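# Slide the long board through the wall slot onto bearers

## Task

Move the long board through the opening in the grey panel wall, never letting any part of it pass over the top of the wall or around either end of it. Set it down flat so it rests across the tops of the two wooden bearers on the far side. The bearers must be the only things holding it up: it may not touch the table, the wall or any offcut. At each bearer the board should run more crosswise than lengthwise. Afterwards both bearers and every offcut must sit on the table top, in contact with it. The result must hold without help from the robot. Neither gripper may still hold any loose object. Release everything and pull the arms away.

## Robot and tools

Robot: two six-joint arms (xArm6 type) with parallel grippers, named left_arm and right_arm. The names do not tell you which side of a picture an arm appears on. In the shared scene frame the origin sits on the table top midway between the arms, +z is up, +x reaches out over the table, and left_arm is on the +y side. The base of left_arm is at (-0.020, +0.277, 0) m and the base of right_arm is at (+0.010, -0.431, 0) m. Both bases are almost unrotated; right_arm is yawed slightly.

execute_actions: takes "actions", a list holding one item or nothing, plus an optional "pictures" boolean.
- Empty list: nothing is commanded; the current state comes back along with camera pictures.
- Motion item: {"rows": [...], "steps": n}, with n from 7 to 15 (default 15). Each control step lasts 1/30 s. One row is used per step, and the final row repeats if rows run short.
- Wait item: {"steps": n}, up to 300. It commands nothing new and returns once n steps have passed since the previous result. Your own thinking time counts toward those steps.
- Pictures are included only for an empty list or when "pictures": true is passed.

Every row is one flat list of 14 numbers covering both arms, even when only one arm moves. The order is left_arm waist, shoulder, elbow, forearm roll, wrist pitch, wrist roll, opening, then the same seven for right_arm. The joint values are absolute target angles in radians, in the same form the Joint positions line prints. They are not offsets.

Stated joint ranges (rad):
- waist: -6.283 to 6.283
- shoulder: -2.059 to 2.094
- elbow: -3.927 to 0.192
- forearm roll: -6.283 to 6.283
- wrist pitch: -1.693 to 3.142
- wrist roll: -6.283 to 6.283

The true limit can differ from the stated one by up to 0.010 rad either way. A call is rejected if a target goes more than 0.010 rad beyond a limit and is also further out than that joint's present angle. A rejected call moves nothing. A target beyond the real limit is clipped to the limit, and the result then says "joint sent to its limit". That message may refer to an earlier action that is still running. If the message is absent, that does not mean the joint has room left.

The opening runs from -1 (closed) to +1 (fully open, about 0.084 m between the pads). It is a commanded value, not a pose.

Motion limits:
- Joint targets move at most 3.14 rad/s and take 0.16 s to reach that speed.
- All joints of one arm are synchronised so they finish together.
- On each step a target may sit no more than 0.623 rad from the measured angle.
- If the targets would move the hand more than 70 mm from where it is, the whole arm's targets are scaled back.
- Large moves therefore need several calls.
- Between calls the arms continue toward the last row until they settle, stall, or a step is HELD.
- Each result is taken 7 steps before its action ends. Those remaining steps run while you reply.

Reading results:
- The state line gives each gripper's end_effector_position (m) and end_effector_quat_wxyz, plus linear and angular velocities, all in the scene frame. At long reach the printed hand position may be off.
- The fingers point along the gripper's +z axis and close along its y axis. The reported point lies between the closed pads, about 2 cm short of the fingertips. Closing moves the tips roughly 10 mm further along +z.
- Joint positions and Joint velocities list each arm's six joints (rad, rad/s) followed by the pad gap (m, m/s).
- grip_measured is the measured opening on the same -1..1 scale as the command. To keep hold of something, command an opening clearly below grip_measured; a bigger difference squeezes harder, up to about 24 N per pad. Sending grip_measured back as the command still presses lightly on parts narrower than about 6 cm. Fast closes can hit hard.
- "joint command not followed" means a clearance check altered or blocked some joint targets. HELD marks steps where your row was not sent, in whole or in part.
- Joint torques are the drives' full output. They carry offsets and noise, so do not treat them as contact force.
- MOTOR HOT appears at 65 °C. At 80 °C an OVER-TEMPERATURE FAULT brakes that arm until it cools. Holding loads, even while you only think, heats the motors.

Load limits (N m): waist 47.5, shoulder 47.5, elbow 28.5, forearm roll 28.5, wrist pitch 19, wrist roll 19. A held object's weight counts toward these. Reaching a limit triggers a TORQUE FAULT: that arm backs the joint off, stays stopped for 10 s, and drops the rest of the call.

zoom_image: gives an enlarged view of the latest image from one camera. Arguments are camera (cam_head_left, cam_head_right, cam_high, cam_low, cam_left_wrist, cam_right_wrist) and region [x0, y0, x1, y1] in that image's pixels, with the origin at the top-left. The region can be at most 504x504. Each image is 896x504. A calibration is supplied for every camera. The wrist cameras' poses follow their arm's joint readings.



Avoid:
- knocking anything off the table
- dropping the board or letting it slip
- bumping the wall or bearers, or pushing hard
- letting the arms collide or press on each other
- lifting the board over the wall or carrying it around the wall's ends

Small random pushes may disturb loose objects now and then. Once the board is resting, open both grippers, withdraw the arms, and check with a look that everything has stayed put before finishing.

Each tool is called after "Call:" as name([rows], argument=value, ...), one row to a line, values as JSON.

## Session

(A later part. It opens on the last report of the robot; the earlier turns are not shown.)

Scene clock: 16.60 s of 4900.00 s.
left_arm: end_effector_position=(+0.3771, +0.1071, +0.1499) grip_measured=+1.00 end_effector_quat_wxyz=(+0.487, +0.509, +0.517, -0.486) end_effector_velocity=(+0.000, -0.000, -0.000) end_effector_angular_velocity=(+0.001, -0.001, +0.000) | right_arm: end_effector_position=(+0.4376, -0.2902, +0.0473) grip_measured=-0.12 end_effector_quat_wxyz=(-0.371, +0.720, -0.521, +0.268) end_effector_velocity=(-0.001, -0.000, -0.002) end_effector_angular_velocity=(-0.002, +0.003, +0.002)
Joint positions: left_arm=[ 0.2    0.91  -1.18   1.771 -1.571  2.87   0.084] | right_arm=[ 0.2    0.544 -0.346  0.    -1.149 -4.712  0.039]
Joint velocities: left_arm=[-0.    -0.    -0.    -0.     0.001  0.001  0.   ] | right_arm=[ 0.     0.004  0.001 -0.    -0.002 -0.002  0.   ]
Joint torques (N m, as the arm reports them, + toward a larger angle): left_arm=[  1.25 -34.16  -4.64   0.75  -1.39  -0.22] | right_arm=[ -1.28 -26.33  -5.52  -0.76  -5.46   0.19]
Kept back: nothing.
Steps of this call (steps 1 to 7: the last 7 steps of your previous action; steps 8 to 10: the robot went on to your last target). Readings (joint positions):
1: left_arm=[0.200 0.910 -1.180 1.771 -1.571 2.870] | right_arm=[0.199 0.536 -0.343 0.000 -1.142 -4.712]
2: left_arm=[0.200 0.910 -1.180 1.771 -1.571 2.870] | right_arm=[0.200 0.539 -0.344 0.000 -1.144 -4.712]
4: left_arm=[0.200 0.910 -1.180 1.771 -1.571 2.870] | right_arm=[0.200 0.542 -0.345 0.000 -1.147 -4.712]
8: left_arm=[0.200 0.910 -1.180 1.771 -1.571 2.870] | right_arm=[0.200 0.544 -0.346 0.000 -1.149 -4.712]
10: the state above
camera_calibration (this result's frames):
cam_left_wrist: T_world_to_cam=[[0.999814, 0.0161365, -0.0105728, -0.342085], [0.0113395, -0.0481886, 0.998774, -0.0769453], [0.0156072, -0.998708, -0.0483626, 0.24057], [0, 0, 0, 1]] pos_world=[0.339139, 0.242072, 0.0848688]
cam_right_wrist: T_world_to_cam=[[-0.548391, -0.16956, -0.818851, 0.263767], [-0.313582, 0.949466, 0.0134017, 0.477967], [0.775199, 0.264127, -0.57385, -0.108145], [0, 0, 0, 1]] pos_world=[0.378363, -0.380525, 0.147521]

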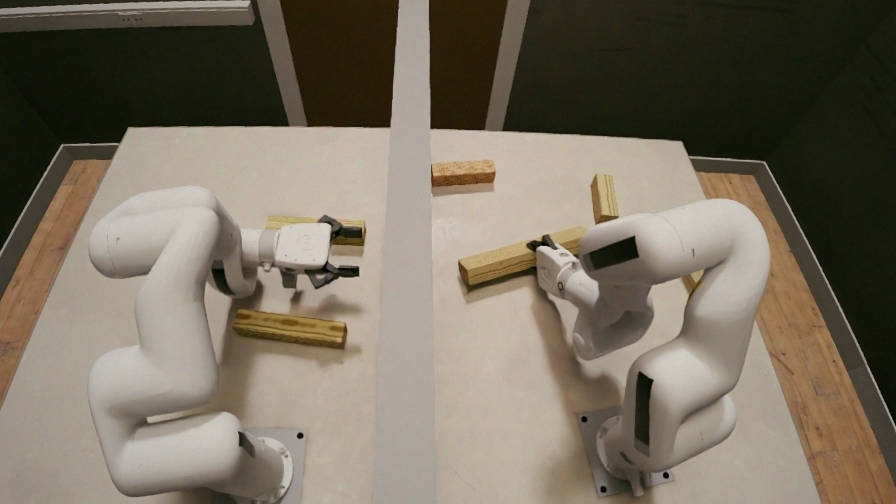

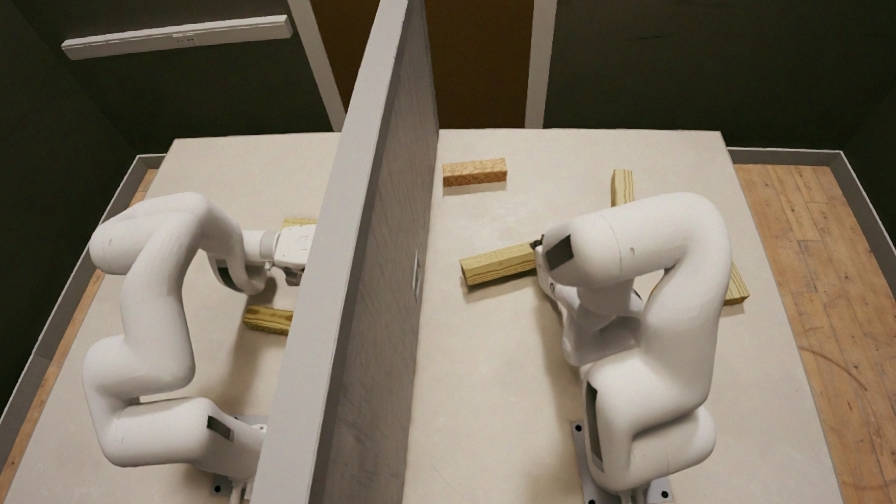

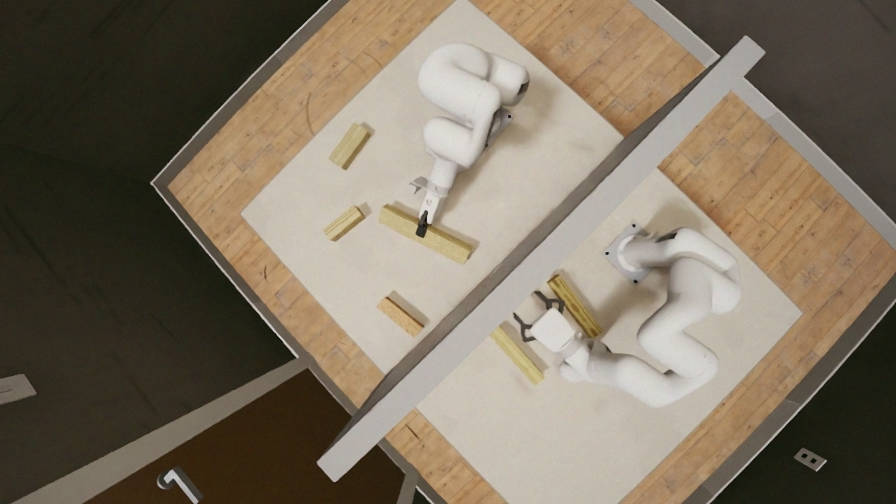

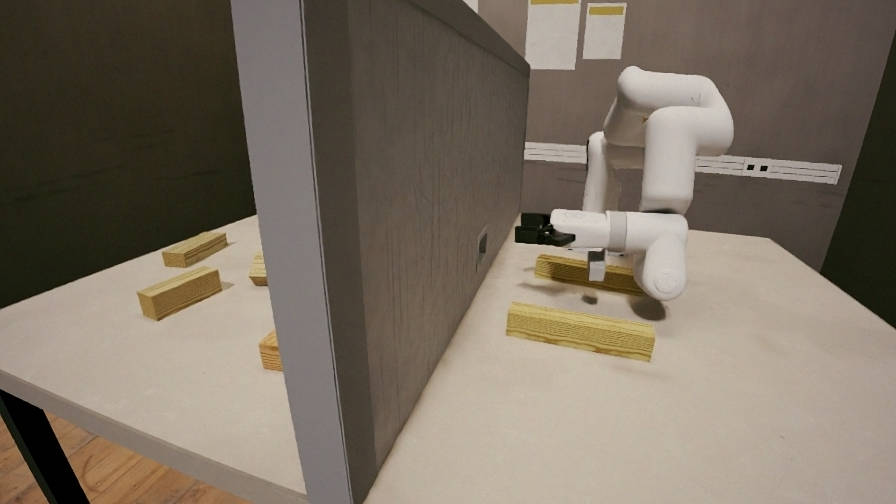

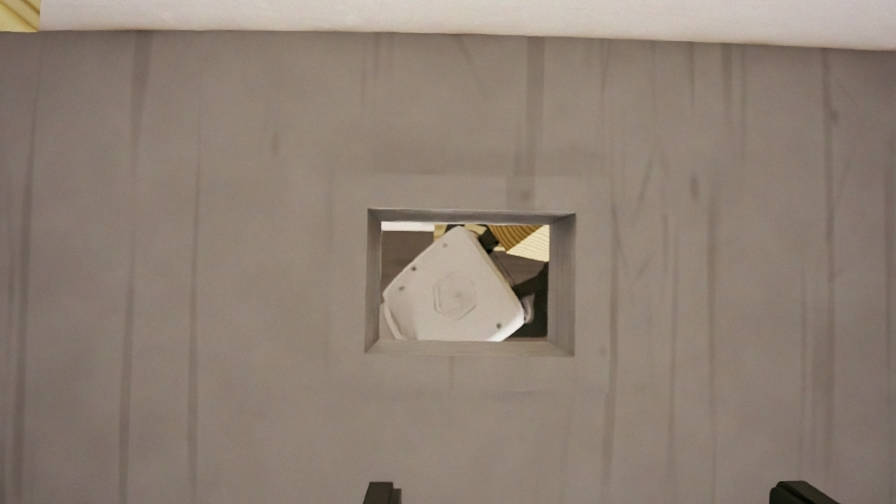

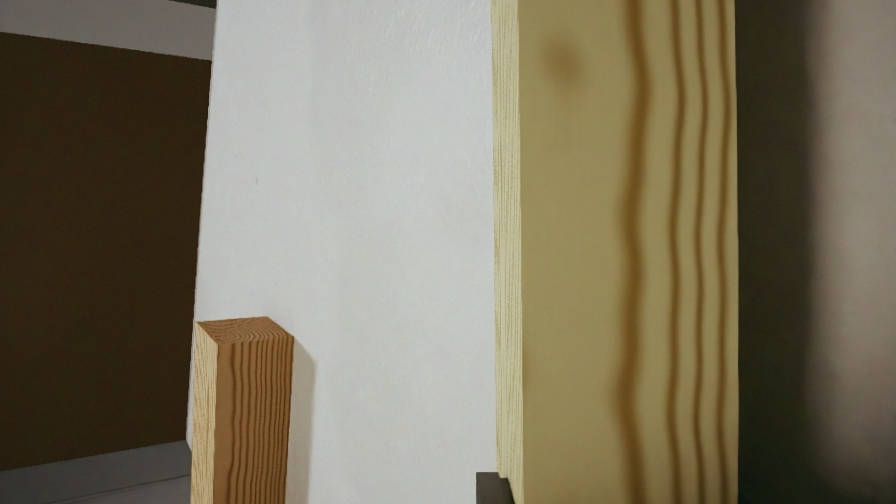

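Call:
execute_actions([
  {"rows": [[0.2,0.91,-1.18,1.771,-1.571,2.87,1,0.2,0.55,-0.348,0,-1.152,-4.712,-0.5],[0.2,0.91,-1.18,1.771,-1.571,2.87,1,0.2,0.55,-0.348,0,-1.152,-4.712,-0.2],[0.2,0.91,-1.18,1.771,-1.571,2.87,1,0.2,0.55,-0.348,0,-1.152,-4.712,-0.12],[0.2,0.91,-1.18,1.771,-1.571,2.87,1,0.2,0.55,-0.348,0,-1.152,-4.712,-0.08],[0.2,0.91,-1.18,1.771,-1.571,2.87,1,0.2,0.55,-0.348,0,-1.152,-4.712,-0.04],[0.2,0.91,-1.18,1.771,-1.571,2.87,1,0.2,0.55,-0.348,0,-1.152,-4.712,0.0],[0.2,0.91,-1.18,1.771,-1.571,2.87,1,0.2,0.548,-0.347,0,-1.151,-4.712,0.04],[0.2,0.91,-1.18,1.771,-1.571,2.87,1,0.2,0.546,-0.346,0,-1.15,-4.712,0.08],[0.2,0.91,-1.18,1.771,-1.571,2.87,1,0.2,0.545,-0.34,0,-1.155,-4.712,0.12],[0.2,0.91,-1.18,1.771,-1.571,2.87,1,0.2,0.545,-0.33,0,-1.165,-4.712,0.15],[0.2,0.91,-1.18,1.771,-1.571,2.87,1,0.2,0.544,-0.32,0,-1.174,-4.712,0.15],[0.2,0.91,-1.18,1.771,-1.571,2.87,1,0.2,0.543,-0.31,0,-1.183,-4.712,0.15],[0.2,0.91,-1.18,1.771,-1.571,2.87,1,0.2,0.542,-0.30,0,-1.192,-4.712,0.15],[0.2,0.91,-1.18,1.771,-1.571,2.87,1,0.2,0.542,-0.29,0,-1.202,-4.712,0.15],[0.2,0.91,-1.18,1.771,-1.571,2.87,1,0.2,0.541,-0.28,0,-1.211,-4.712,0.15]], "steps": 15},
])

Call:
execute_actions([
  {"rows": [[0.2,0.91,-1.18,1.771,-1.571,2.87,1,0.2,0.541,-0.272,0,-1.219,-4.712,0.15],[0.2,0.91,-1.18,1.771,-1.571,2.87,1,0.2,0.542,-0.264,0,-1.228,-4.712,0.15],[0.2,0.91,-1.18,1.771,-1.571,2.87,1,0.2,0.542,-0.256,0,-1.236,-4.712,0.15],[0.2,0.91,-1.18,1.771,-1.571,2.87,1,0.2,0.543,-0.248,0,-1.245,-4.712,0.15],[0.2,0.91,-1.18,1.771,-1.571,2.87,1,0.2,0.543,-0.24,0,-1.253,-4.712,0.15],[0.2,0.91,-1.18,1.771,-1.571,2.87,1,0.2,0.544,-0.232,0,-1.262,-4.712,0.15],[0.2,0.91,-1.18,1.771,-1.571,2.87,1,0.2,0.545,-0.224,0,-1.271,-4.712,0.15],[0.2,0.91,-1.18,1.771,-1.571,2.87,1,0.2,0.546,-0.214,0,-1.282,-4.712,0.15],[0.2,0.91,-1.18,1.771,-1.571,2.87,1,0.2,0.5474,-0.2035,0,-1.294,-4.712,0.15]], "steps": 15},
])

Call:
execute_actions([
  {"steps": 12},
], pictures=true)

Scene clock: 18.00 s of 4900.00 s.
left_arm: end_effector_position=(+0.3771, +0.1071, +0.1499) grip_measured=+1.00 end_effector_quat_wxyz=(+0.487, +0.509, +0.517, -0.486) end_effector_velocity=(-0.000, -0.000, -0.000) end_effector_angular_velocity=(+0.000, +0.000, +0.000) | right_arm: end_effector_position=(+0.4379, -0.2900, +0.0467) grip_measured=-0.03 end_effector_quat_wxyz=(-0.371, +0.720, -0.521, +0.268) end_effector_velocity=(+0.004, +0.002, +0.008) end_effector_angular_velocity=(+0.007, -0.020, -0.001)
Joint positions: left_arm=[ 0.2    0.91  -1.18   1.771 -1.571  2.87   0.084] | right_arm=[ 0.2    0.549 -0.348 -0.    -1.152 -4.712  0.043]
Joint velocities: left_arm=[-0.     0.001 -0.    -0.     0.     0.     0.   ] | right_arm=[ 0.    -0.014 -0.003  0.    -0.004  0.001  0.066]
Joint torques (N m, as the arm reports them, + toward a larger angle): left_arm=[  1.12 -34.03  -4.53   0.76  -1.33  -0.31] | right_arm=[ -1.13 -24.84  -4.59  -0.68  -4.33   0.21]
Steps of this call (steps 1 to 30: the robot went on to your last target; steps 31 to 34: nothing new was sent; steps 35 to 42: the first 8 steps of this action). Readings (joint positions):
35: left_arm=[0.200 0.910 -1.180 1.771 -1.571 2.870] | right_arm=[0.200 0.545 -0.346 0.000 -1.149 -4.712]
36: left_arm=[0.200 0.910 -1.180 1.771 -1.571 2.870] | right_arm=[0.200 0.546 -0.346 0.000 -1.150 -4.712]
38: left_arm=[0.200 0.910 -1.180 1.771 -1.571 2.870] | right_arm=[0.200 0.548 -0.347 -0.000 -1.151 -4.712]
42: the state above

Scene clock: 18.50 s of 4900.00 s.
left_arm: end_effector_position=(+0.3771, +0.1071, +0.1499) grip_measured=+1.00 end_effector_quat_wxyz=(+0.487, +0.509, +0.517, -0.486) end_effector_velocity=(+0.000, -0.000, -0.001) end_effector_angular_velocity=(+0.002, +0.000, +0.000) | right_arm: end_effector_position=(+0.4051, -0.3009, +0.0483) grip_measured=+0.14 end_effector_quat_wxyz=(-0.371, +0.720, -0.521, +0.268) end_effector_velocity=(-0.077, -0.025, +0.010) end_effector_angular_velocity=(+0.007, -0.023, +0.001)
Joint positions: left_arm=[ 0.2    0.91  -1.18   1.771 -1.571  2.87   0.084] | right_arm=[ 0.2    0.543 -0.248  0.    -1.245 -4.712  0.05 ]
Joint velocities: left_arm=[-0.     0.    -0.     0.     0.002 -0.    -0.   ] | right_arm=[ 0.     0.011  0.233 -0.    -0.267 -0.    -0.   ]
Joint torques (N m, as the arm reports them, + toward a larger angle): left_arm=[  1.1  -34.15  -4.49   0.59  -1.39  -0.19] | right_arm=[ -1.33 -21.59  -3.06  -0.56  -4.01   0.24]
Steps of this call (steps 1 to 7: the last 7 steps of your previous action; steps 8 to 15: the first 8 steps of this action). Readings (joint positions):
8: left_arm=[0.200 0.910 -1.180 1.771 -1.571 2.870] | right_arm=[0.200 0.543 -0.308 -0.000 -1.185 -4.712]
9: left_arm=[0.200 0.910 -1.180 1.771 -1.571 2.870] | right_arm=[0.200 0.542 -0.299 0.000 -1.194 -4.712]
11: left_arm=[0.200 0.910 -1.180 1.771 -1.571 2.870] | right_arm=[0.200 0.542 -0.281 0.000 -1.211 -4.712]
15: the state above

Scene clock: 18.90 s of 4900.00 s.
left_arm: end_effector_position=(+0.3771, +0.1071, +0.1499) grip_measured=+1.00 end_effector_quat_wxyz=(+0.487, +0.509, +0.517, -0.486) end_effector_velocity=(+0.000, +0.000, +0.000) end_effector_angular_velocity=(-0.001, -0.000, +0.000) | right_arm: end_effector_position=(+0.3901, -0.3058, +0.0492) grip_measured=+0.14 end_effector_quat_wxyz=(-0.371, +0.720, -0.521, +0.268) end_effector_velocity=(-0.002, -0.001, -0.000) end_effector_angular_velocity=(+0.002, +0.002, -0.002)
Joint positions: left_arm=[ 0.2    0.91  -1.18   1.771 -1.571  2.87   0.084] | right_arm=[ 0.2    0.547 -0.204 -0.    -1.294 -4.712  0.05 ]
Joint velocities: left_arm=[ 0.     0.     0.    -0.    -0.001  0.    -0.   ] | right_arm=[-0.     0.001  0.006 -0.    -0.006  0.003  0.   ]
Joint torques (N m, as the arm reports them, + toward a larger angle): left_arm=[  1.12 -33.96  -4.5    0.91  -1.34  -0.26] | right_arm=[ -1.33 -20.81  -2.63  -0.57  -4.01   0.19]
Kept back: nothing.
Steps of this call (steps 1 to 7: the last 7 steps of your previous action; steps 8 to 12: the robot went on to your last target). Readings (joint positions):
1: left_arm=[0.200 0.910 -1.180 1.771 -1.571 2.870] | right_arm=[0.200 0.543 -0.240 -0.000 -1.254 -4.712]
2: left_arm=[0.200 0.910 -1.180 1.771 -1.571 2.870] | right_arm=[0.200 0.544 -0.232 -0.000 -1.264 -4.712]
4: left_arm=[0.200 0.910 -1.180 1.771 -1.571 2.870] | right_arm=[0.200 0.546 -0.217 0.000 -1.279 -4.712]
8: left_arm=[0.200 0.910 -1.180 1.771 -1.571 2.870] | right_arm=[0.200 0.547 -0.206 0.000 -1.291 -4.712]
12: the state above
camera_calibration (this result's frames):
cam_left_wrist: T_world_to_cam=[[0.999814, 0.0161365, -0.0105728, -0.342085], [0.0113396, -0.0481885, 0.998774, -0.0769454], [0.0156072, -0.998708, -0.0483625, 0.24057], [0, 0, 0, 1]] pos_world=[0.339139, 0.242072, 0.0848688]
cam_right_wrist: T_world_to_cam=[[-0.548288, -0.169583, -0.818915, 0.236578], [-0.313681, 0.949434, 0.0134074, 0.477904], [0.775232, 0.264229, -0.573758, -0.0660874], [0, 0, 0, 1]] pos_world=[0.330855, -0.396156, 0.149412]

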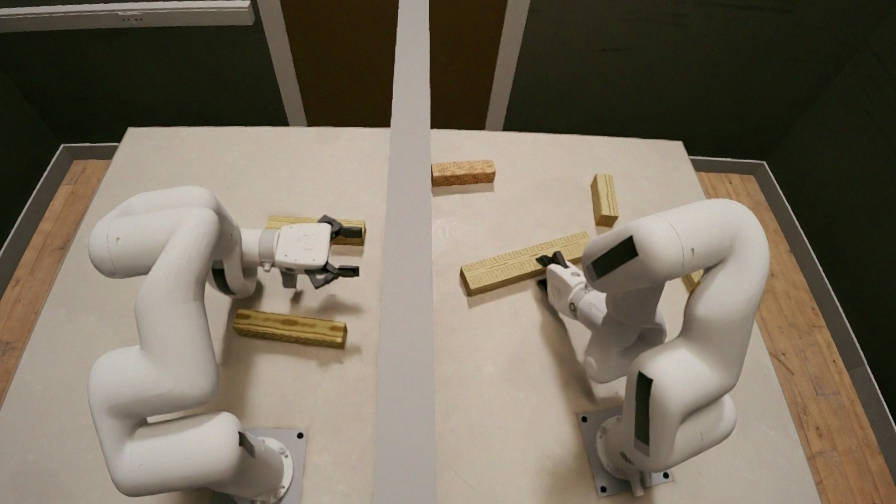

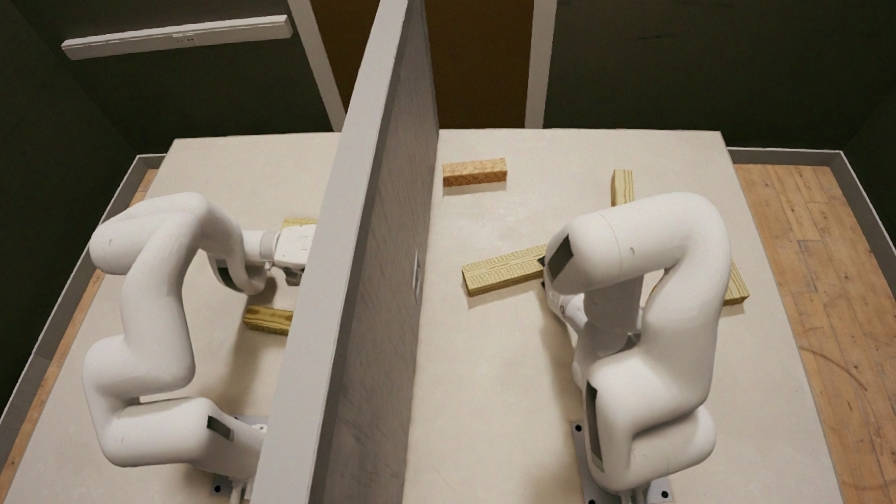

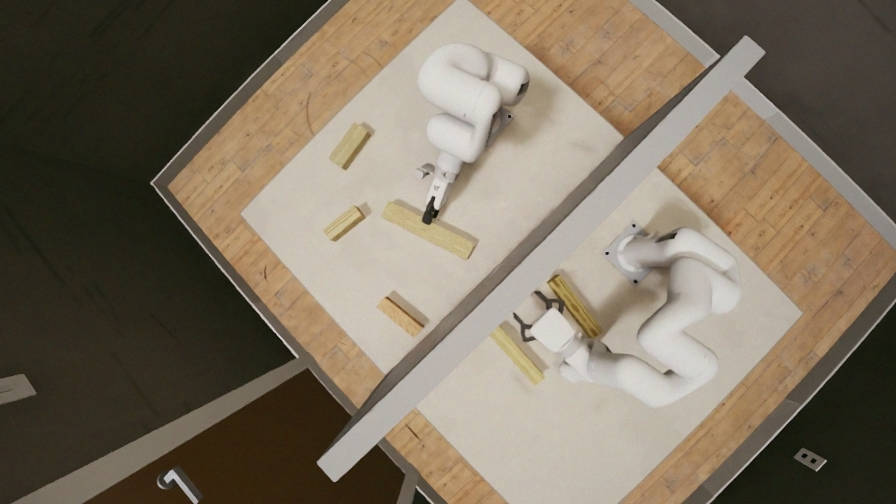

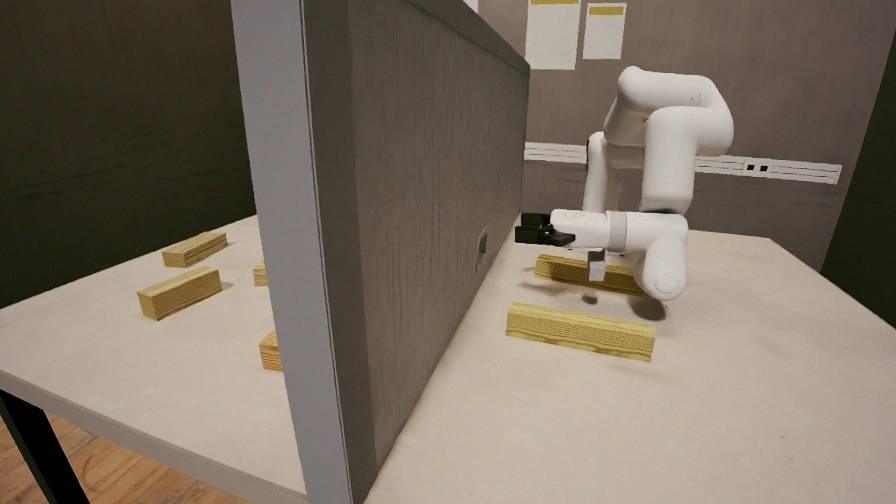

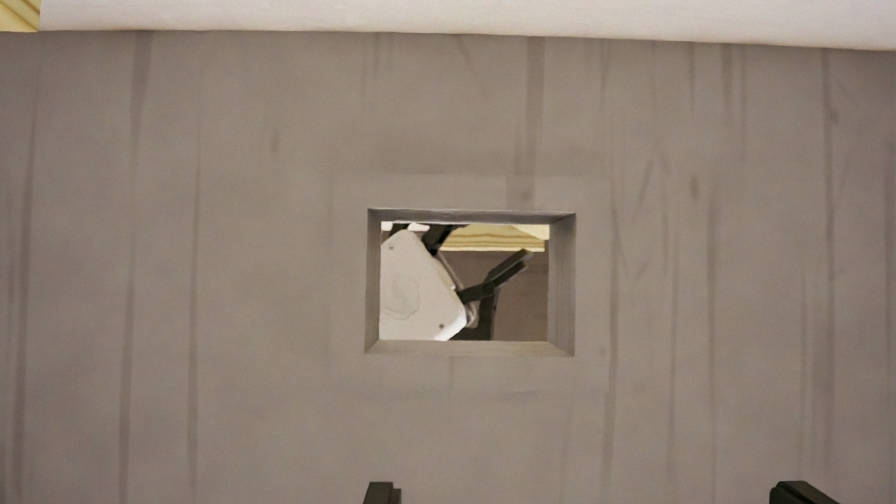

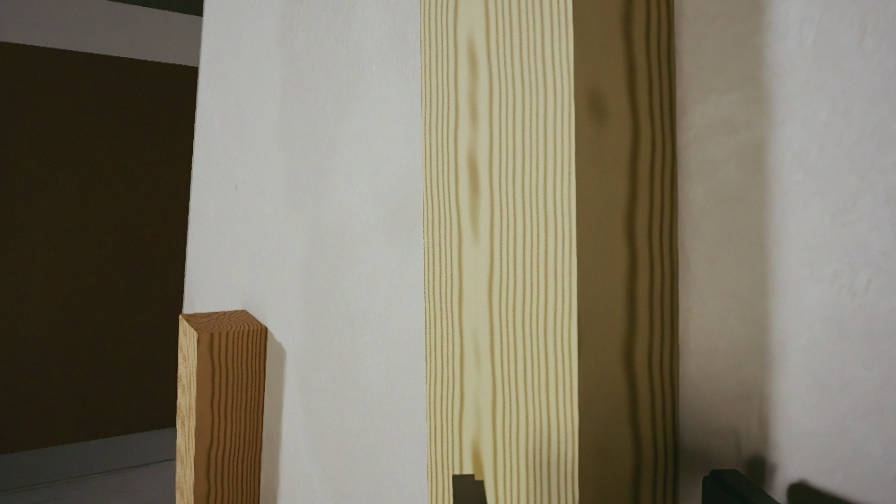

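Call:
execute_actions([
  {"rows": [[0.2,0.91,-1.18,1.771,-1.571,2.87,1,0.2,0.42,-0.165,0,-1.205,-4.712,0.15],[0.2,0.91,-1.18,1.771,-1.571,2.87,1,0.2,0.42,-0.165,0,-1.205,-4.712,0.15],[0.2,0.91,-1.18,1.771,-1.571,2.87,1,0.2,0.30,-0.13,0,-1.12,-4.712,0.15],[0.2,0.91,-1.18,1.771,-1.571,2.87,1,0.2,0.30,-0.13,0,-1.12,-4.712,0.15],[0.2,0.91,-1.18,1.771,-1.571,2.87,1,0.2,0.18,-0.10,0,-1.03,-4.712,0.15],[0.2,0.91,-1.18,1.771,-1.571,2.87,1,0.2,0.18,-0.10,0,-1.03,-4.712,0.15],[0.2,0.91,-1.18,1.771,-1.571,2.87,1,0.2,0.05,-0.07,0,-0.93,-4.712,0.15],[0.2,0.91,-1.18,1.771,-1.571,2.87,1,0.2,0.05,-0.07,0,-0.93,-4.712,0.15],[0.2,0.91,-1.18,1.771,-1.571,2.87,1,0.18,-0.05,-0.15,0,-0.75,-4.73,0.4],[0.2,0.91,-1.18,1.771,-1.571,2.87,1,0.18,-0.05,-0.15,0,-0.75,-4.73,0.4],[0.2,0.91,-1.18,1.771,-1.571,2.87,1,0.16,-0.1,-0.27,0,-0.52,-4.75,0.7],[0.2,0.91,-1.18,1.771,-1.571,2.87,1,0.16,-0.1,-0.27,0,-0.52,-4.75,0.7],[0.2,0.91,-1.18,1.771,-1.571,2.87,1,0.14,-0.1,-0.4,0,-0.3,-4.77,1],[0.2,0.91,-1.18,1.771,-1.571,2.87,1,0.14,-0.1,-0.4,0,-0.3,-4.77,1],[0.2,0.91,-1.18,1.771,-1.571,2.87,1,0.12,-0.1,-0.52,0,-0.1,-4.79,1]], "steps": 15},
])

Call:
execute_actions([
  {"rows": [[0.2,0.91,-1.18,1.771,-1.571,2.87,1,0.12,-0.1,-0.52,0,-0.1,-4.79,1],[0.2,0.91,-1.18,1.771,-1.571,2.87,1,0.1,-0.08,-0.63,0,0.1,-4.81,1],[0.2,0.91,-1.18,1.771,-1.571,2.87,1,0.1,-0.08,-0.63,0,0.1,-4.81,1],[0.2,0.91,-1.18,1.771,-1.571,2.87,1,0.08,-0.05,-0.73,0,0.3,-4.83,1],[0.2,0.91,-1.18,1.771,-1.571,2.87,1,0.08,-0.05,-0.73,0,0.3,-4.83,1],[0.2,0.91,-1.18,1.771,-1.571,2.87,1,0.06,-0.01,-0.81,0,0.5,-4.85,1],[0.2,0.91,-1.18,1.771,-1.571,2.87,1,0.06,-0.01,-0.81,0,0.5,-4.85,1],[0.2,0.91,-1.18,1.771,-1.571,2.87,1,0.04,0.04,-0.87,0,0.68,-4.87,1],[0.2,0.91,-1.18,1.771,-1.571,2.87,1,0.04,0.04,-0.87,0,0.68,-4.87,1],[0.2,0.91,-1.18,1.771,-1.571,2.87,1,0.0235,0.0769,-0.9033,0,0.8264,-4.8885,1]], "steps": 15},
])

Call:
execute_actions([
  {"steps": 18},
], pictures=true)

Scene clock: 20.30 s of 4900.00 s.
left_arm: end_effector_position=(+0.3771, +0.1071, +0.1499) grip_measured=+1.00 end_effector_quat_wxyz=(+0.487, +0.509, +0.517, -0.486) end_effector_velocity=(+0.000, -0.000, -0.001) end_effector_angular_velocity=(+0.002, +0.001, +0.000) | right_arm: end_effector_position=(+0.3931, -0.3048, +0.0860) grip_measured=+0.14 end_effector_quat_wxyz=(-0.371, +0.720, -0.521, +0.268) end_effector_velocity=(+0.010, +0.003, +0.248) end_effector_angular_velocity=(+0.008, -0.024, +0.000)
Joint positions: left_arm=[ 0.2    0.91  -1.18   1.771 -1.571  2.87   0.084] | right_arm=[ 0.2    0.314 -0.137 -0.    -1.128 -4.712  0.05 ]
Joint velocities: left_arm=[-0.     0.     0.    -0.     0.002 -0.001  0.   ] | right_arm=[ 0.    -1.607  0.419  0.     1.163  0.    -0.   ]
Joint torques (N m, as the arm reports them, + toward a larger angle): left_arm=[  1.19 -34.16  -4.5    0.83  -1.38  -0.23] | right_arm=[ -1.2  -22.54  -4.07  -0.61  -3.78   0.16]
Steps of this call (steps 1 to 30: the robot went on to your last target; steps 31 to 34: nothing new was sent; steps 35 to 42: the first 8 steps of this action). Readings (joint positions):
35: left_arm=[0.200 0.910 -1.180 1.771 -1.571 2.870] | right_arm=[0.200 0.547 -0.203 -0.000 -1.294 -4.712]
36: left_arm=[0.200 0.910 -1.180 1.771 -1.571 2.870] | right_arm=[0.200 0.543 -0.202 -0.000 -1.289 -4.712]
38: left_arm=[0.200 0.910 -1.180 1.771 -1.571 2.870] | right_arm=[0.200 0.498 -0.187 -0.000 -1.256 -4.712]
42: the state above

Scene clock: 20.80 s of 4900.00 s.
left_arm: end_effector_position=(+0.3771, +0.1071, +0.1499) grip_measured=+1.00 end_effector_quat_wxyz=(+0.487, +0.509, +0.517, -0.486) end_effector_velocity=(-0.000, -0.000, +0.000) end_effector_angular_velocity=(-0.000, +0.000, -0.000) | right_arm: end_effector_position=(+0.5055, -0.3076, +0.1719) grip_measured=+1.00 end_effector_quat_wxyz=(-0.294, +0.748, -0.542, +0.247) end_effector_velocity=(+0.281, -0.063, +0.141) end_effector_angular_velocity=(-0.327, +0.575, -0.076)
Joint positions: left_arm=[ 0.2    0.91  -1.18   1.771 -1.571  2.87   0.084] | right_arm=[ 0.126 -0.044 -0.478 -0.    -0.266 -4.785  0.084]
Joint velocities: left_arm=[-0. -0.  0.  0. -0. -0.  0.] | right_arm=[-0.252  0.068 -1.293 -0.     1.862 -0.251  0.001]
Joint torques (N m, as the arm reports them, + toward a larger angle): left_arm=[  1.3  -34.32  -4.49   0.8   -1.39  -0.24] | right_arm=[ -1.55 -20.46 -13.67  -0.71  -3.47   0.36]
Steps of this call (steps 1 to 7: the last 7 steps of your previous action; steps 8 to 15: the first 8 steps of this action). Readings (joint positions):
8: left_arm=[0.200 0.910 -1.180 1.771 -1.571 2.870] | right_arm=[0.174 -0.014 -0.209 0.000 -0.679 -4.737]
9: left_arm=[0.200 0.910 -1.180 1.771 -1.571 2.870] | right_arm=[0.168 -0.025 -0.245 -0.000 -0.619 -4.743]
11: left_arm=[0.200 0.910 -1.180 1.771 -1.571 2.870] | right_arm=[0.155 -0.040 -0.318 -0.000 -0.501 -4.755]
15: the state above

Scene clock: 21.40 s of 4900.00 s.
left_arm: end_effector_position=(+0.3771, +0.1071, +0.1499) grip_measured=+1.00 end_effector_quat_wxyz=(+0.487, +0.509, +0.517, -0.486) end_effector_velocity=(-0.000, -0.000, +0.000) end_effector_angular_velocity=(-0.000, -0.001, -0.000) | right_arm: end_effector_position=(+0.4620, -0.3662, +0.1200) grip_measured=+1.00 end_effector_quat_wxyz=(-0.002, +0.810, -0.586, +0.002) end_effector_velocity=(-0.011, -0.003, +0.006) end_effector_angular_velocity=(-0.010, +0.067, +0.001)
Joint positions: left_arm=[ 0.2    0.91  -1.18   1.771 -1.571  2.87   0.084] | right_arm=[ 0.024  0.076 -0.901  0.     0.818 -4.888  0.084]
Joint velocities: left_arm=[-0.    -0.    -0.    -0.    -0.     0.001  0.   ] | right_arm=[-0.002 -0.004 -0.033 -0.     0.105 -0.004  0.   ]
Joint torques (N m, as the arm reports them, + toward a larger angle): left_arm=[  1.26 -34.4   -4.62   0.77  -1.36  -0.14] | right_arm=[ -1.33 -27.06 -14.54  -0.79  -3.33   0.29]
Kept back: nothing.
Steps of this call (steps 1 to 7: the last 7 steps of your previous action; steps 8 to 18: the robot went on to your last target). Readings (joint positions):
1: left_arm=[0.200 0.910 -1.180 1.771 -1.571 2.870] | right_arm=[0.117 -0.041 -0.522 -0.000 -0.202 -4.794]
2: left_arm=[0.200 0.910 -1.180 1.771 -1.571 2.870] | right_arm=[0.107 -0.034 -0.570 -0.000 -0.131 -4.804]
4: left_arm=[0.200 0.910 -1.180 1.771 -1.571 2.870] | right_arm=[0.084 -0.010 -0.674 -0.000 0.033 -4.827]
8: left_arm=[0.200 0.910 -1.180 1.771 -1.571 2.870] | right_arm=[0.042 0.048 -0.832 0.000 0.393 -4.868]
18: the state above
camera_calibration (this result's frames):
cam_left_wrist: T_world_to_cam=[[0.999814, 0.0161366, -0.0105727, -0.342085], [0.0113395, -0.0481884, 0.998774, -0.0769454], [0.0156074, -0.998708, -0.0483624, 0.24057], [0, 0, 0, 1]] pos_world=[0.339139, 0.242072, 0.0848689]
cam_right_wrist: T_world_to_cam=[[-0.952774, -0.303293, -0.0153479, 0.365232], [-0.303426, 0.952828, 0.00718017, 0.554157], [0.0124462, 0.011498, -0.999856, 0.245778], [0, 0, 0, 1]] pos_world=[0.51307, -0.42007, 0.247369]

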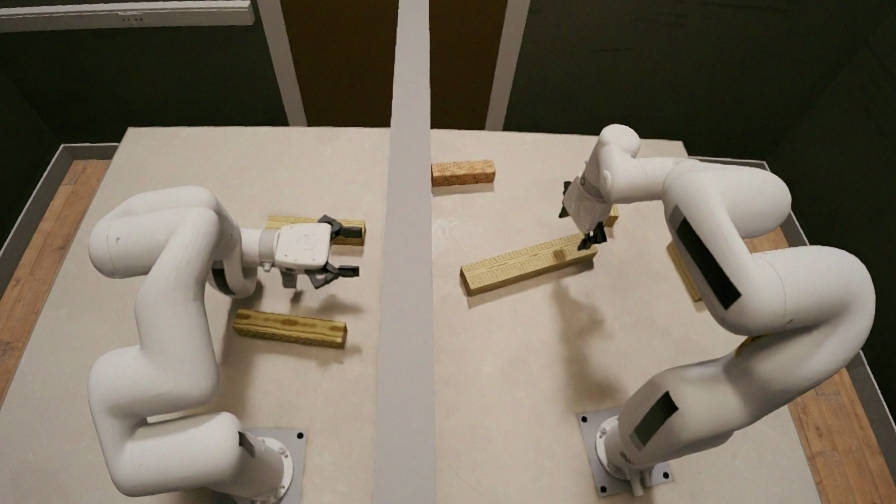

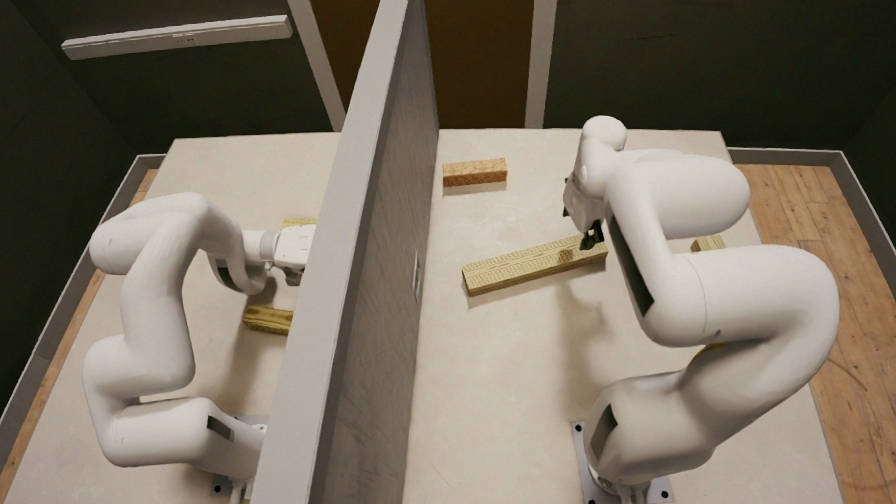

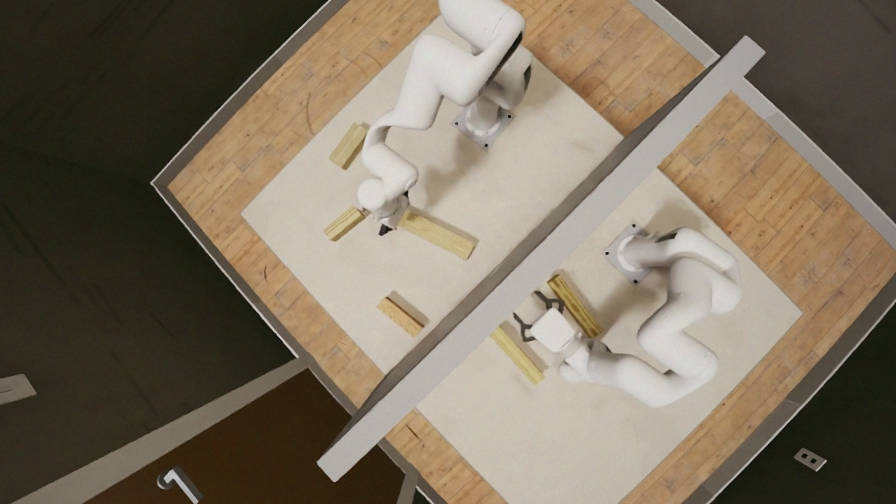

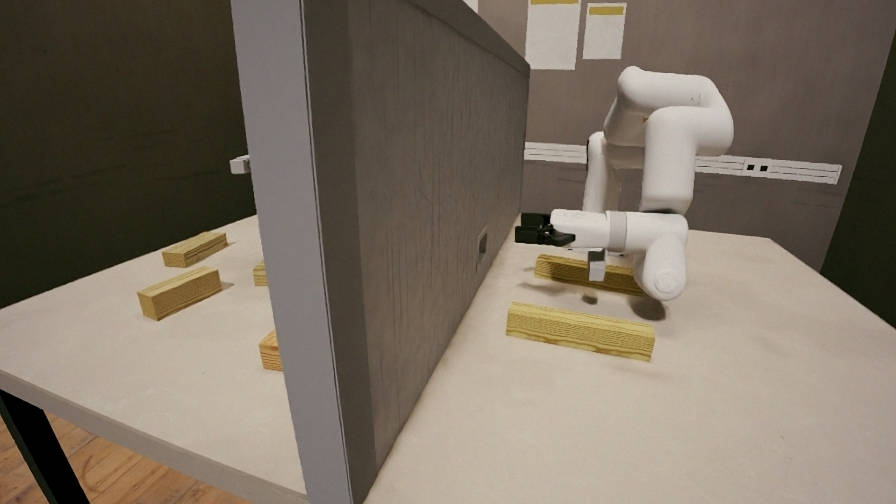

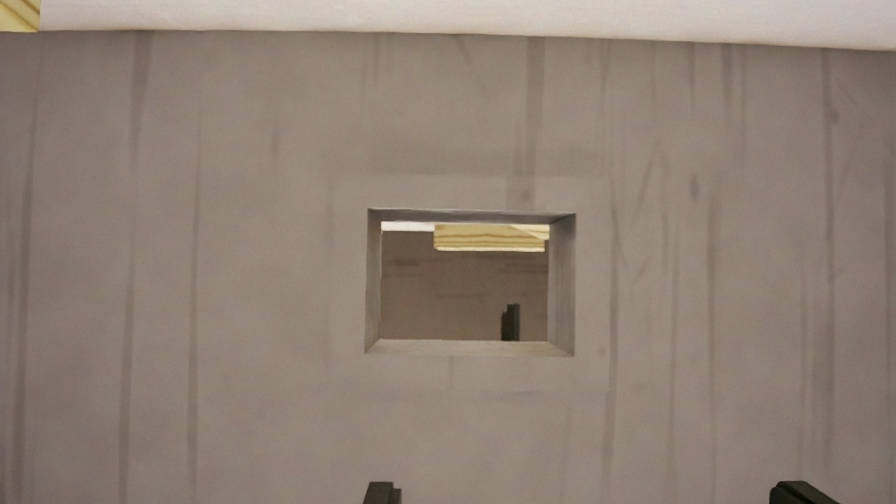

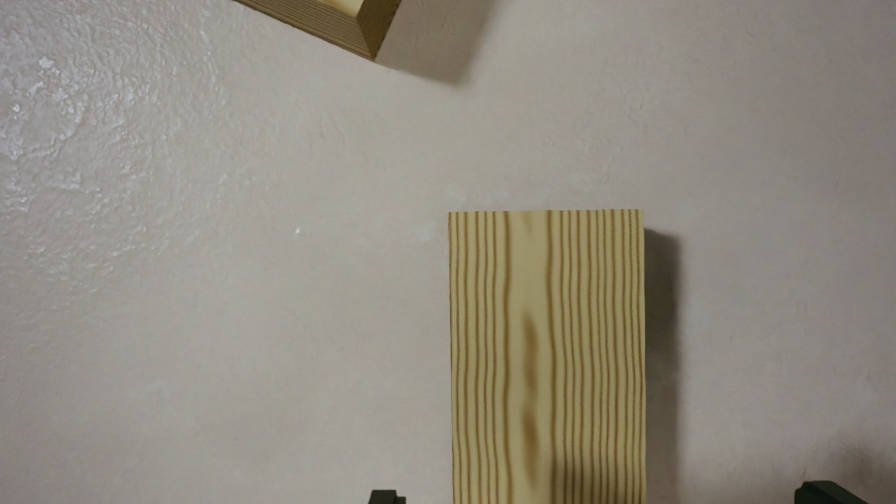

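Call:
execute_actions([
  {"rows": [[0.2,0.91,-1.18,1.771,-1.571,2.87,1,0.0235,0.125,-0.881,0,0.756,-4.8885,1],[0.2,0.91,-1.18,1.771,-1.571,2.87,1,0.0235,0.125,-0.881,0,0.756,-4.8885,1],[0.2,0.91,-1.18,1.771,-1.571,2.87,1,0.0235,0.125,-0.881,0,0.756,-4.8885,1],[0.2,0.91,-1.18,1.771,-1.571,2.87,1,0.0235,0.1772,-0.8626,0,0.6854,-4.8885,1],[0.2,0.91,-1.18,1.771,-1.571,2.87,1,0.0235,0.1772,-0.8626,0,0.6854,-4.8885,1],[0.2,0.91,-1.18,1.771,-1.571,2.87,1,0.0235,0.1772,-0.8626,0,0.6854,-4.8885,1],[0.2,0.91,-1.18,1.771,-1.571,2.87,1,0.0235,0.235,-0.852,0,0.617,-4.8885,1],[0.2,0.91,-1.18,1.771,-1.571,2.87,1,0.0235,0.235,-0.852,0,0.617,-4.8885,1],[0.2,0.91,-1.18,1.771,-1.571,2.87,1,0.0235,0.235,-0.852,0,0.617,-4.8885,1],[0.2,0.91,-1.18,1.771,-1.571,2.87,1,0.0235,0.275,-0.848,0,0.573,-4.8885,1],[0.2,0.91,-1.18,1.771,-1.571,2.87,1,0.0235,0.275,-0.848,0,0.573,-4.8885,1],[0.2,0.91,-1.18,1.771,-1.571,2.87,1,0.0235,0.2982,-0.8474,0,0.5492,-4.8885,1]], "steps": 15},
])

Call:
execute_actions([
  {"rows": [[0.2,0.91,-1.18,1.771,-1.571,2.87,1,0.0235,0.2982,-0.8474,0,0.5492,-4.8885,1],[0.2,0.91,-1.18,1.771,-1.571,2.87,1,0.0235,0.2982,-0.8474,0,0.5492,-4.8885,1],[0.2,0.91,-1.18,1.771,-1.571,2.87,1,0.0235,0.2982,-0.8474,0,0.5492,-4.8885,0.85],[0.2,0.91,-1.18,1.771,-1.571,2.87,1,0.0235,0.2982,-0.8474,0,0.5492,-4.8885,0.7],[0.2,0.91,-1.18,1.771,-1.571,2.87,1,0.0235,0.2982,-0.8474,0,0.5492,-4.8885,0.6],[0.2,0.91,-1.18,1.771,-1.571,2.87,1,0.0235,0.2982,-0.8474,0,0.5492,-4.8885,0.5],[0.2,0.91,-1.18,1.771,-1.571,2.87,1,0.0235,0.2982,-0.8474,0,0.5492,-4.8885,0.4],[0.2,0.91,-1.18,1.771,-1.571,2.87,1,0.0235,0.2982,-0.8474,0,0.5492,-4.8885,0.3],[0.2,0.91,-1.18,1.771,-1.571,2.87,1,0.0235,0.2982,-0.8474,0,0.5492,-4.8885,0.15],[0.2,0.91,-1.18,1.771,-1.571,2.87,1,0.0235,0.2982,-0.8474,0,0.5492,-4.8885,0],[0.2,0.91,-1.18,1.771,-1.571,2.87,1,0.0235,0.2982,-0.8474,0,0.5492,-4.8885,-0.5],[0.2,0.91,-1.18,1.771,-1.571,2.87,1,0.0235,0.2982,-0.8474,0,0.5492,-4.8885,-1]], "steps": 15},
])

Call:
execute_actions([
  {"steps": 10},
])

Scene clock: 22.53 s of 4900.00 s.
left_arm: end_effector_position=(+0.3771, +0.1071, +0.1499) grip_measured=+1.00 end_effector_quat_wxyz=(+0.487, +0.509, +0.517, -0.486) end_effector_velocity=(+0.000, +0.000, +0.000) end_effector_angular_velocity=(-0.000, -0.001, +0.000) | right_arm: end_effector_position=(+0.4607, -0.3667, +0.0793) grip_measured=+1.00 end_effector_quat_wxyz=(+0.001, +0.810, -0.586, -0.001) end_effector_velocity=(-0.002, -0.000, -0.243) end_effector_angular_velocity=(-0.001, +0.009, +0.000)
Joint positions: left_arm=[ 0.2    0.91  -1.18   1.771 -1.571  2.87   0.084] | right_arm=[ 0.023  0.158 -0.87   0.     0.714 -4.888  0.084]
Joint velocities: left_arm=[ 0. -0.  0. -0. -0.  0.  0.] | right_arm=[ 0.001  0.52   0.159  0.    -0.67   0.     0.   ]
Joint torques (N m, as the arm reports them, + toward a larger angle): left_arm=[  1.34 -34.01  -4.59   0.76  -1.3   -0.25] | right_arm=[ -1.47 -25.33 -14.24  -0.76  -3.14   0.25]
Steps of this call (steps 1 to 26: the robot went on to your last target; steps 27 to 34: the first 8 steps of this action). Readings (joint positions):
27: left_arm=[0.200 0.910 -1.180 1.771 -1.571 2.870] | right_arm=[0.024 0.077 -0.903 -0.000 0.826 -4.888]
28: left_arm=[0.200 0.910 -1.180 1.771 -1.571 2.870] | right_arm=[0.024 0.079 -0.902 -0.000 0.820 -4.888]
30: left_arm=[0.200 0.910 -1.180 1.771 -1.571 2.870] | right_arm=[0.024 0.097 -0.896 -0.000 0.792 -4.889]
34: the state above

Scene clock: 23.03 s of 4900.00 s.
left_arm: end_effector_position=(+0.3771, +0.1071, +0.1499) grip_measured=+1.00 end_effector_quat_wxyz=(+0.487, +0.509, +0.517, -0.486) end_effector_velocity=(-0.000, +0.000, -0.000) end_effector_angular_velocity=(-0.001, +0.001, -0.000) | right_arm: end_effector_position=(+0.4616, -0.3666, +0.0212) grip_measured=+0.49 end_effector_quat_wxyz=(-0.001, +0.810, -0.586, +0.001) end_effector_velocity=(-0.001, -0.000, -0.004) end_effector_angular_velocity=(-0.000, +0.000, +0.000)
Joint positions: left_arm=[ 0.2    0.91  -1.18   1.771 -1.571  2.87   0.084] | right_arm=[ 0.024  0.296 -0.848 -0.     0.55  -4.889  0.065]
Joint velocities: left_arm=[ 0.     0.001  0.     0.    -0.001  0.     0.   ] | right_arm=[ 0.     0.008  0.004  0.    -0.011 -0.    -0.121]
Joint torques (N m, as the arm reports them, + toward a larger angle): left_arm=[  1.14 -34.18  -4.51   0.77  -1.38  -0.3 ] | right_arm=[ -1.36 -29.99 -12.58  -0.69  -2.93   0.25]
Steps of this call (steps 1 to 7: the last 7 steps of your previous action; steps 8 to 15: the first 8 steps of this action). Readings (joint positions):
8: left_arm=[0.200 0.910 -1.180 1.771 -1.571 2.870] | right_arm=[0.023 0.283 -0.847 0.000 0.569 -4.889]
9: left_arm=[0.200 0.910 -1.180 1.771 -1.571 2.870] | right_arm=[0.023 0.289 -0.847 0.000 0.562 -4.888]
11: left_arm=[0.200 0.910 -1.180 1.771 -1.571 2.870] | right_arm=[0.023 0.294 -0.847 0.000 0.555 -4.888]
15: the state above

Scene clock: 23.37 s of 4900.00 s.
left_arm: end_effector_position=(+0.3771, +0.1071, +0.1499) grip_measured=+1.00 end_effector_quat_wxyz=(+0.487, +0.509, +0.517, -0.486) end_effector_velocity=(+0.000, -0.000, -0.000) end_effector_angular_velocity=(+0.001, -0.001, +0.001) | right_arm: end_effector_position=(+0.4617, -0.3666, +0.0210) grip_measured=+0.43 end_effector_quat_wxyz=(-0.001, +0.810, -0.586, +0.001) end_effector_velocity=(-0.000, +0.000, -0.001) end_effector_angular_velocity=(-0.000, +0.001, +0.000)
Joint positions: left_arm=[ 0.2    0.91  -1.18   1.771 -1.571  2.87   0.084] | right_arm=[ 0.024  0.297 -0.848 -0.     0.549 -4.889  0.062]
Joint velocities: left_arm=[ 0.    -0.    -0.    -0.     0.001  0.    -0.   ] | right_arm=[ 0.     0.001 -0.     0.    -0.    -0.     0.   ]
Joint torques (N m, as the arm reports them, + toward a larger angle): left_arm=[  1.01 -34.13  -4.58   0.71  -1.37  -0.25] | right_arm=[ -1.41 -24.81 -11.05  -0.66  -2.9    0.34]
Kept back: nothing.
Steps of this call (steps 1 to 7: the last 7 steps of your previous action; steps 8 to 10: the robot went on to your last target). Readings (joint positions):
1: left_arm=[0.200 0.910 -1.180 1.771 -1.571 2.870] | right_arm=[0.024 0.296 -0.849 -0.000 0.550 -4.889]
2: left_arm=[0.200 0.910 -1.180 1.771 -1.571 2.870] | right_arm=[0.024 0.296 -0.849 -0.000 0.549 -4.889]
4: left_arm=[0.200 0.910 -1.180 1.771 -1.571 2.870] | right_arm=[0.024 0.297 -0.849 -0.000 0.549 -4.889]
8: left_arm=[0.200 0.910 -1.180 1.771 -1.571 2.870] | right_arm=[0.024 0.297 -0.848 -0.000 0.549 -4.889]
10: the state above


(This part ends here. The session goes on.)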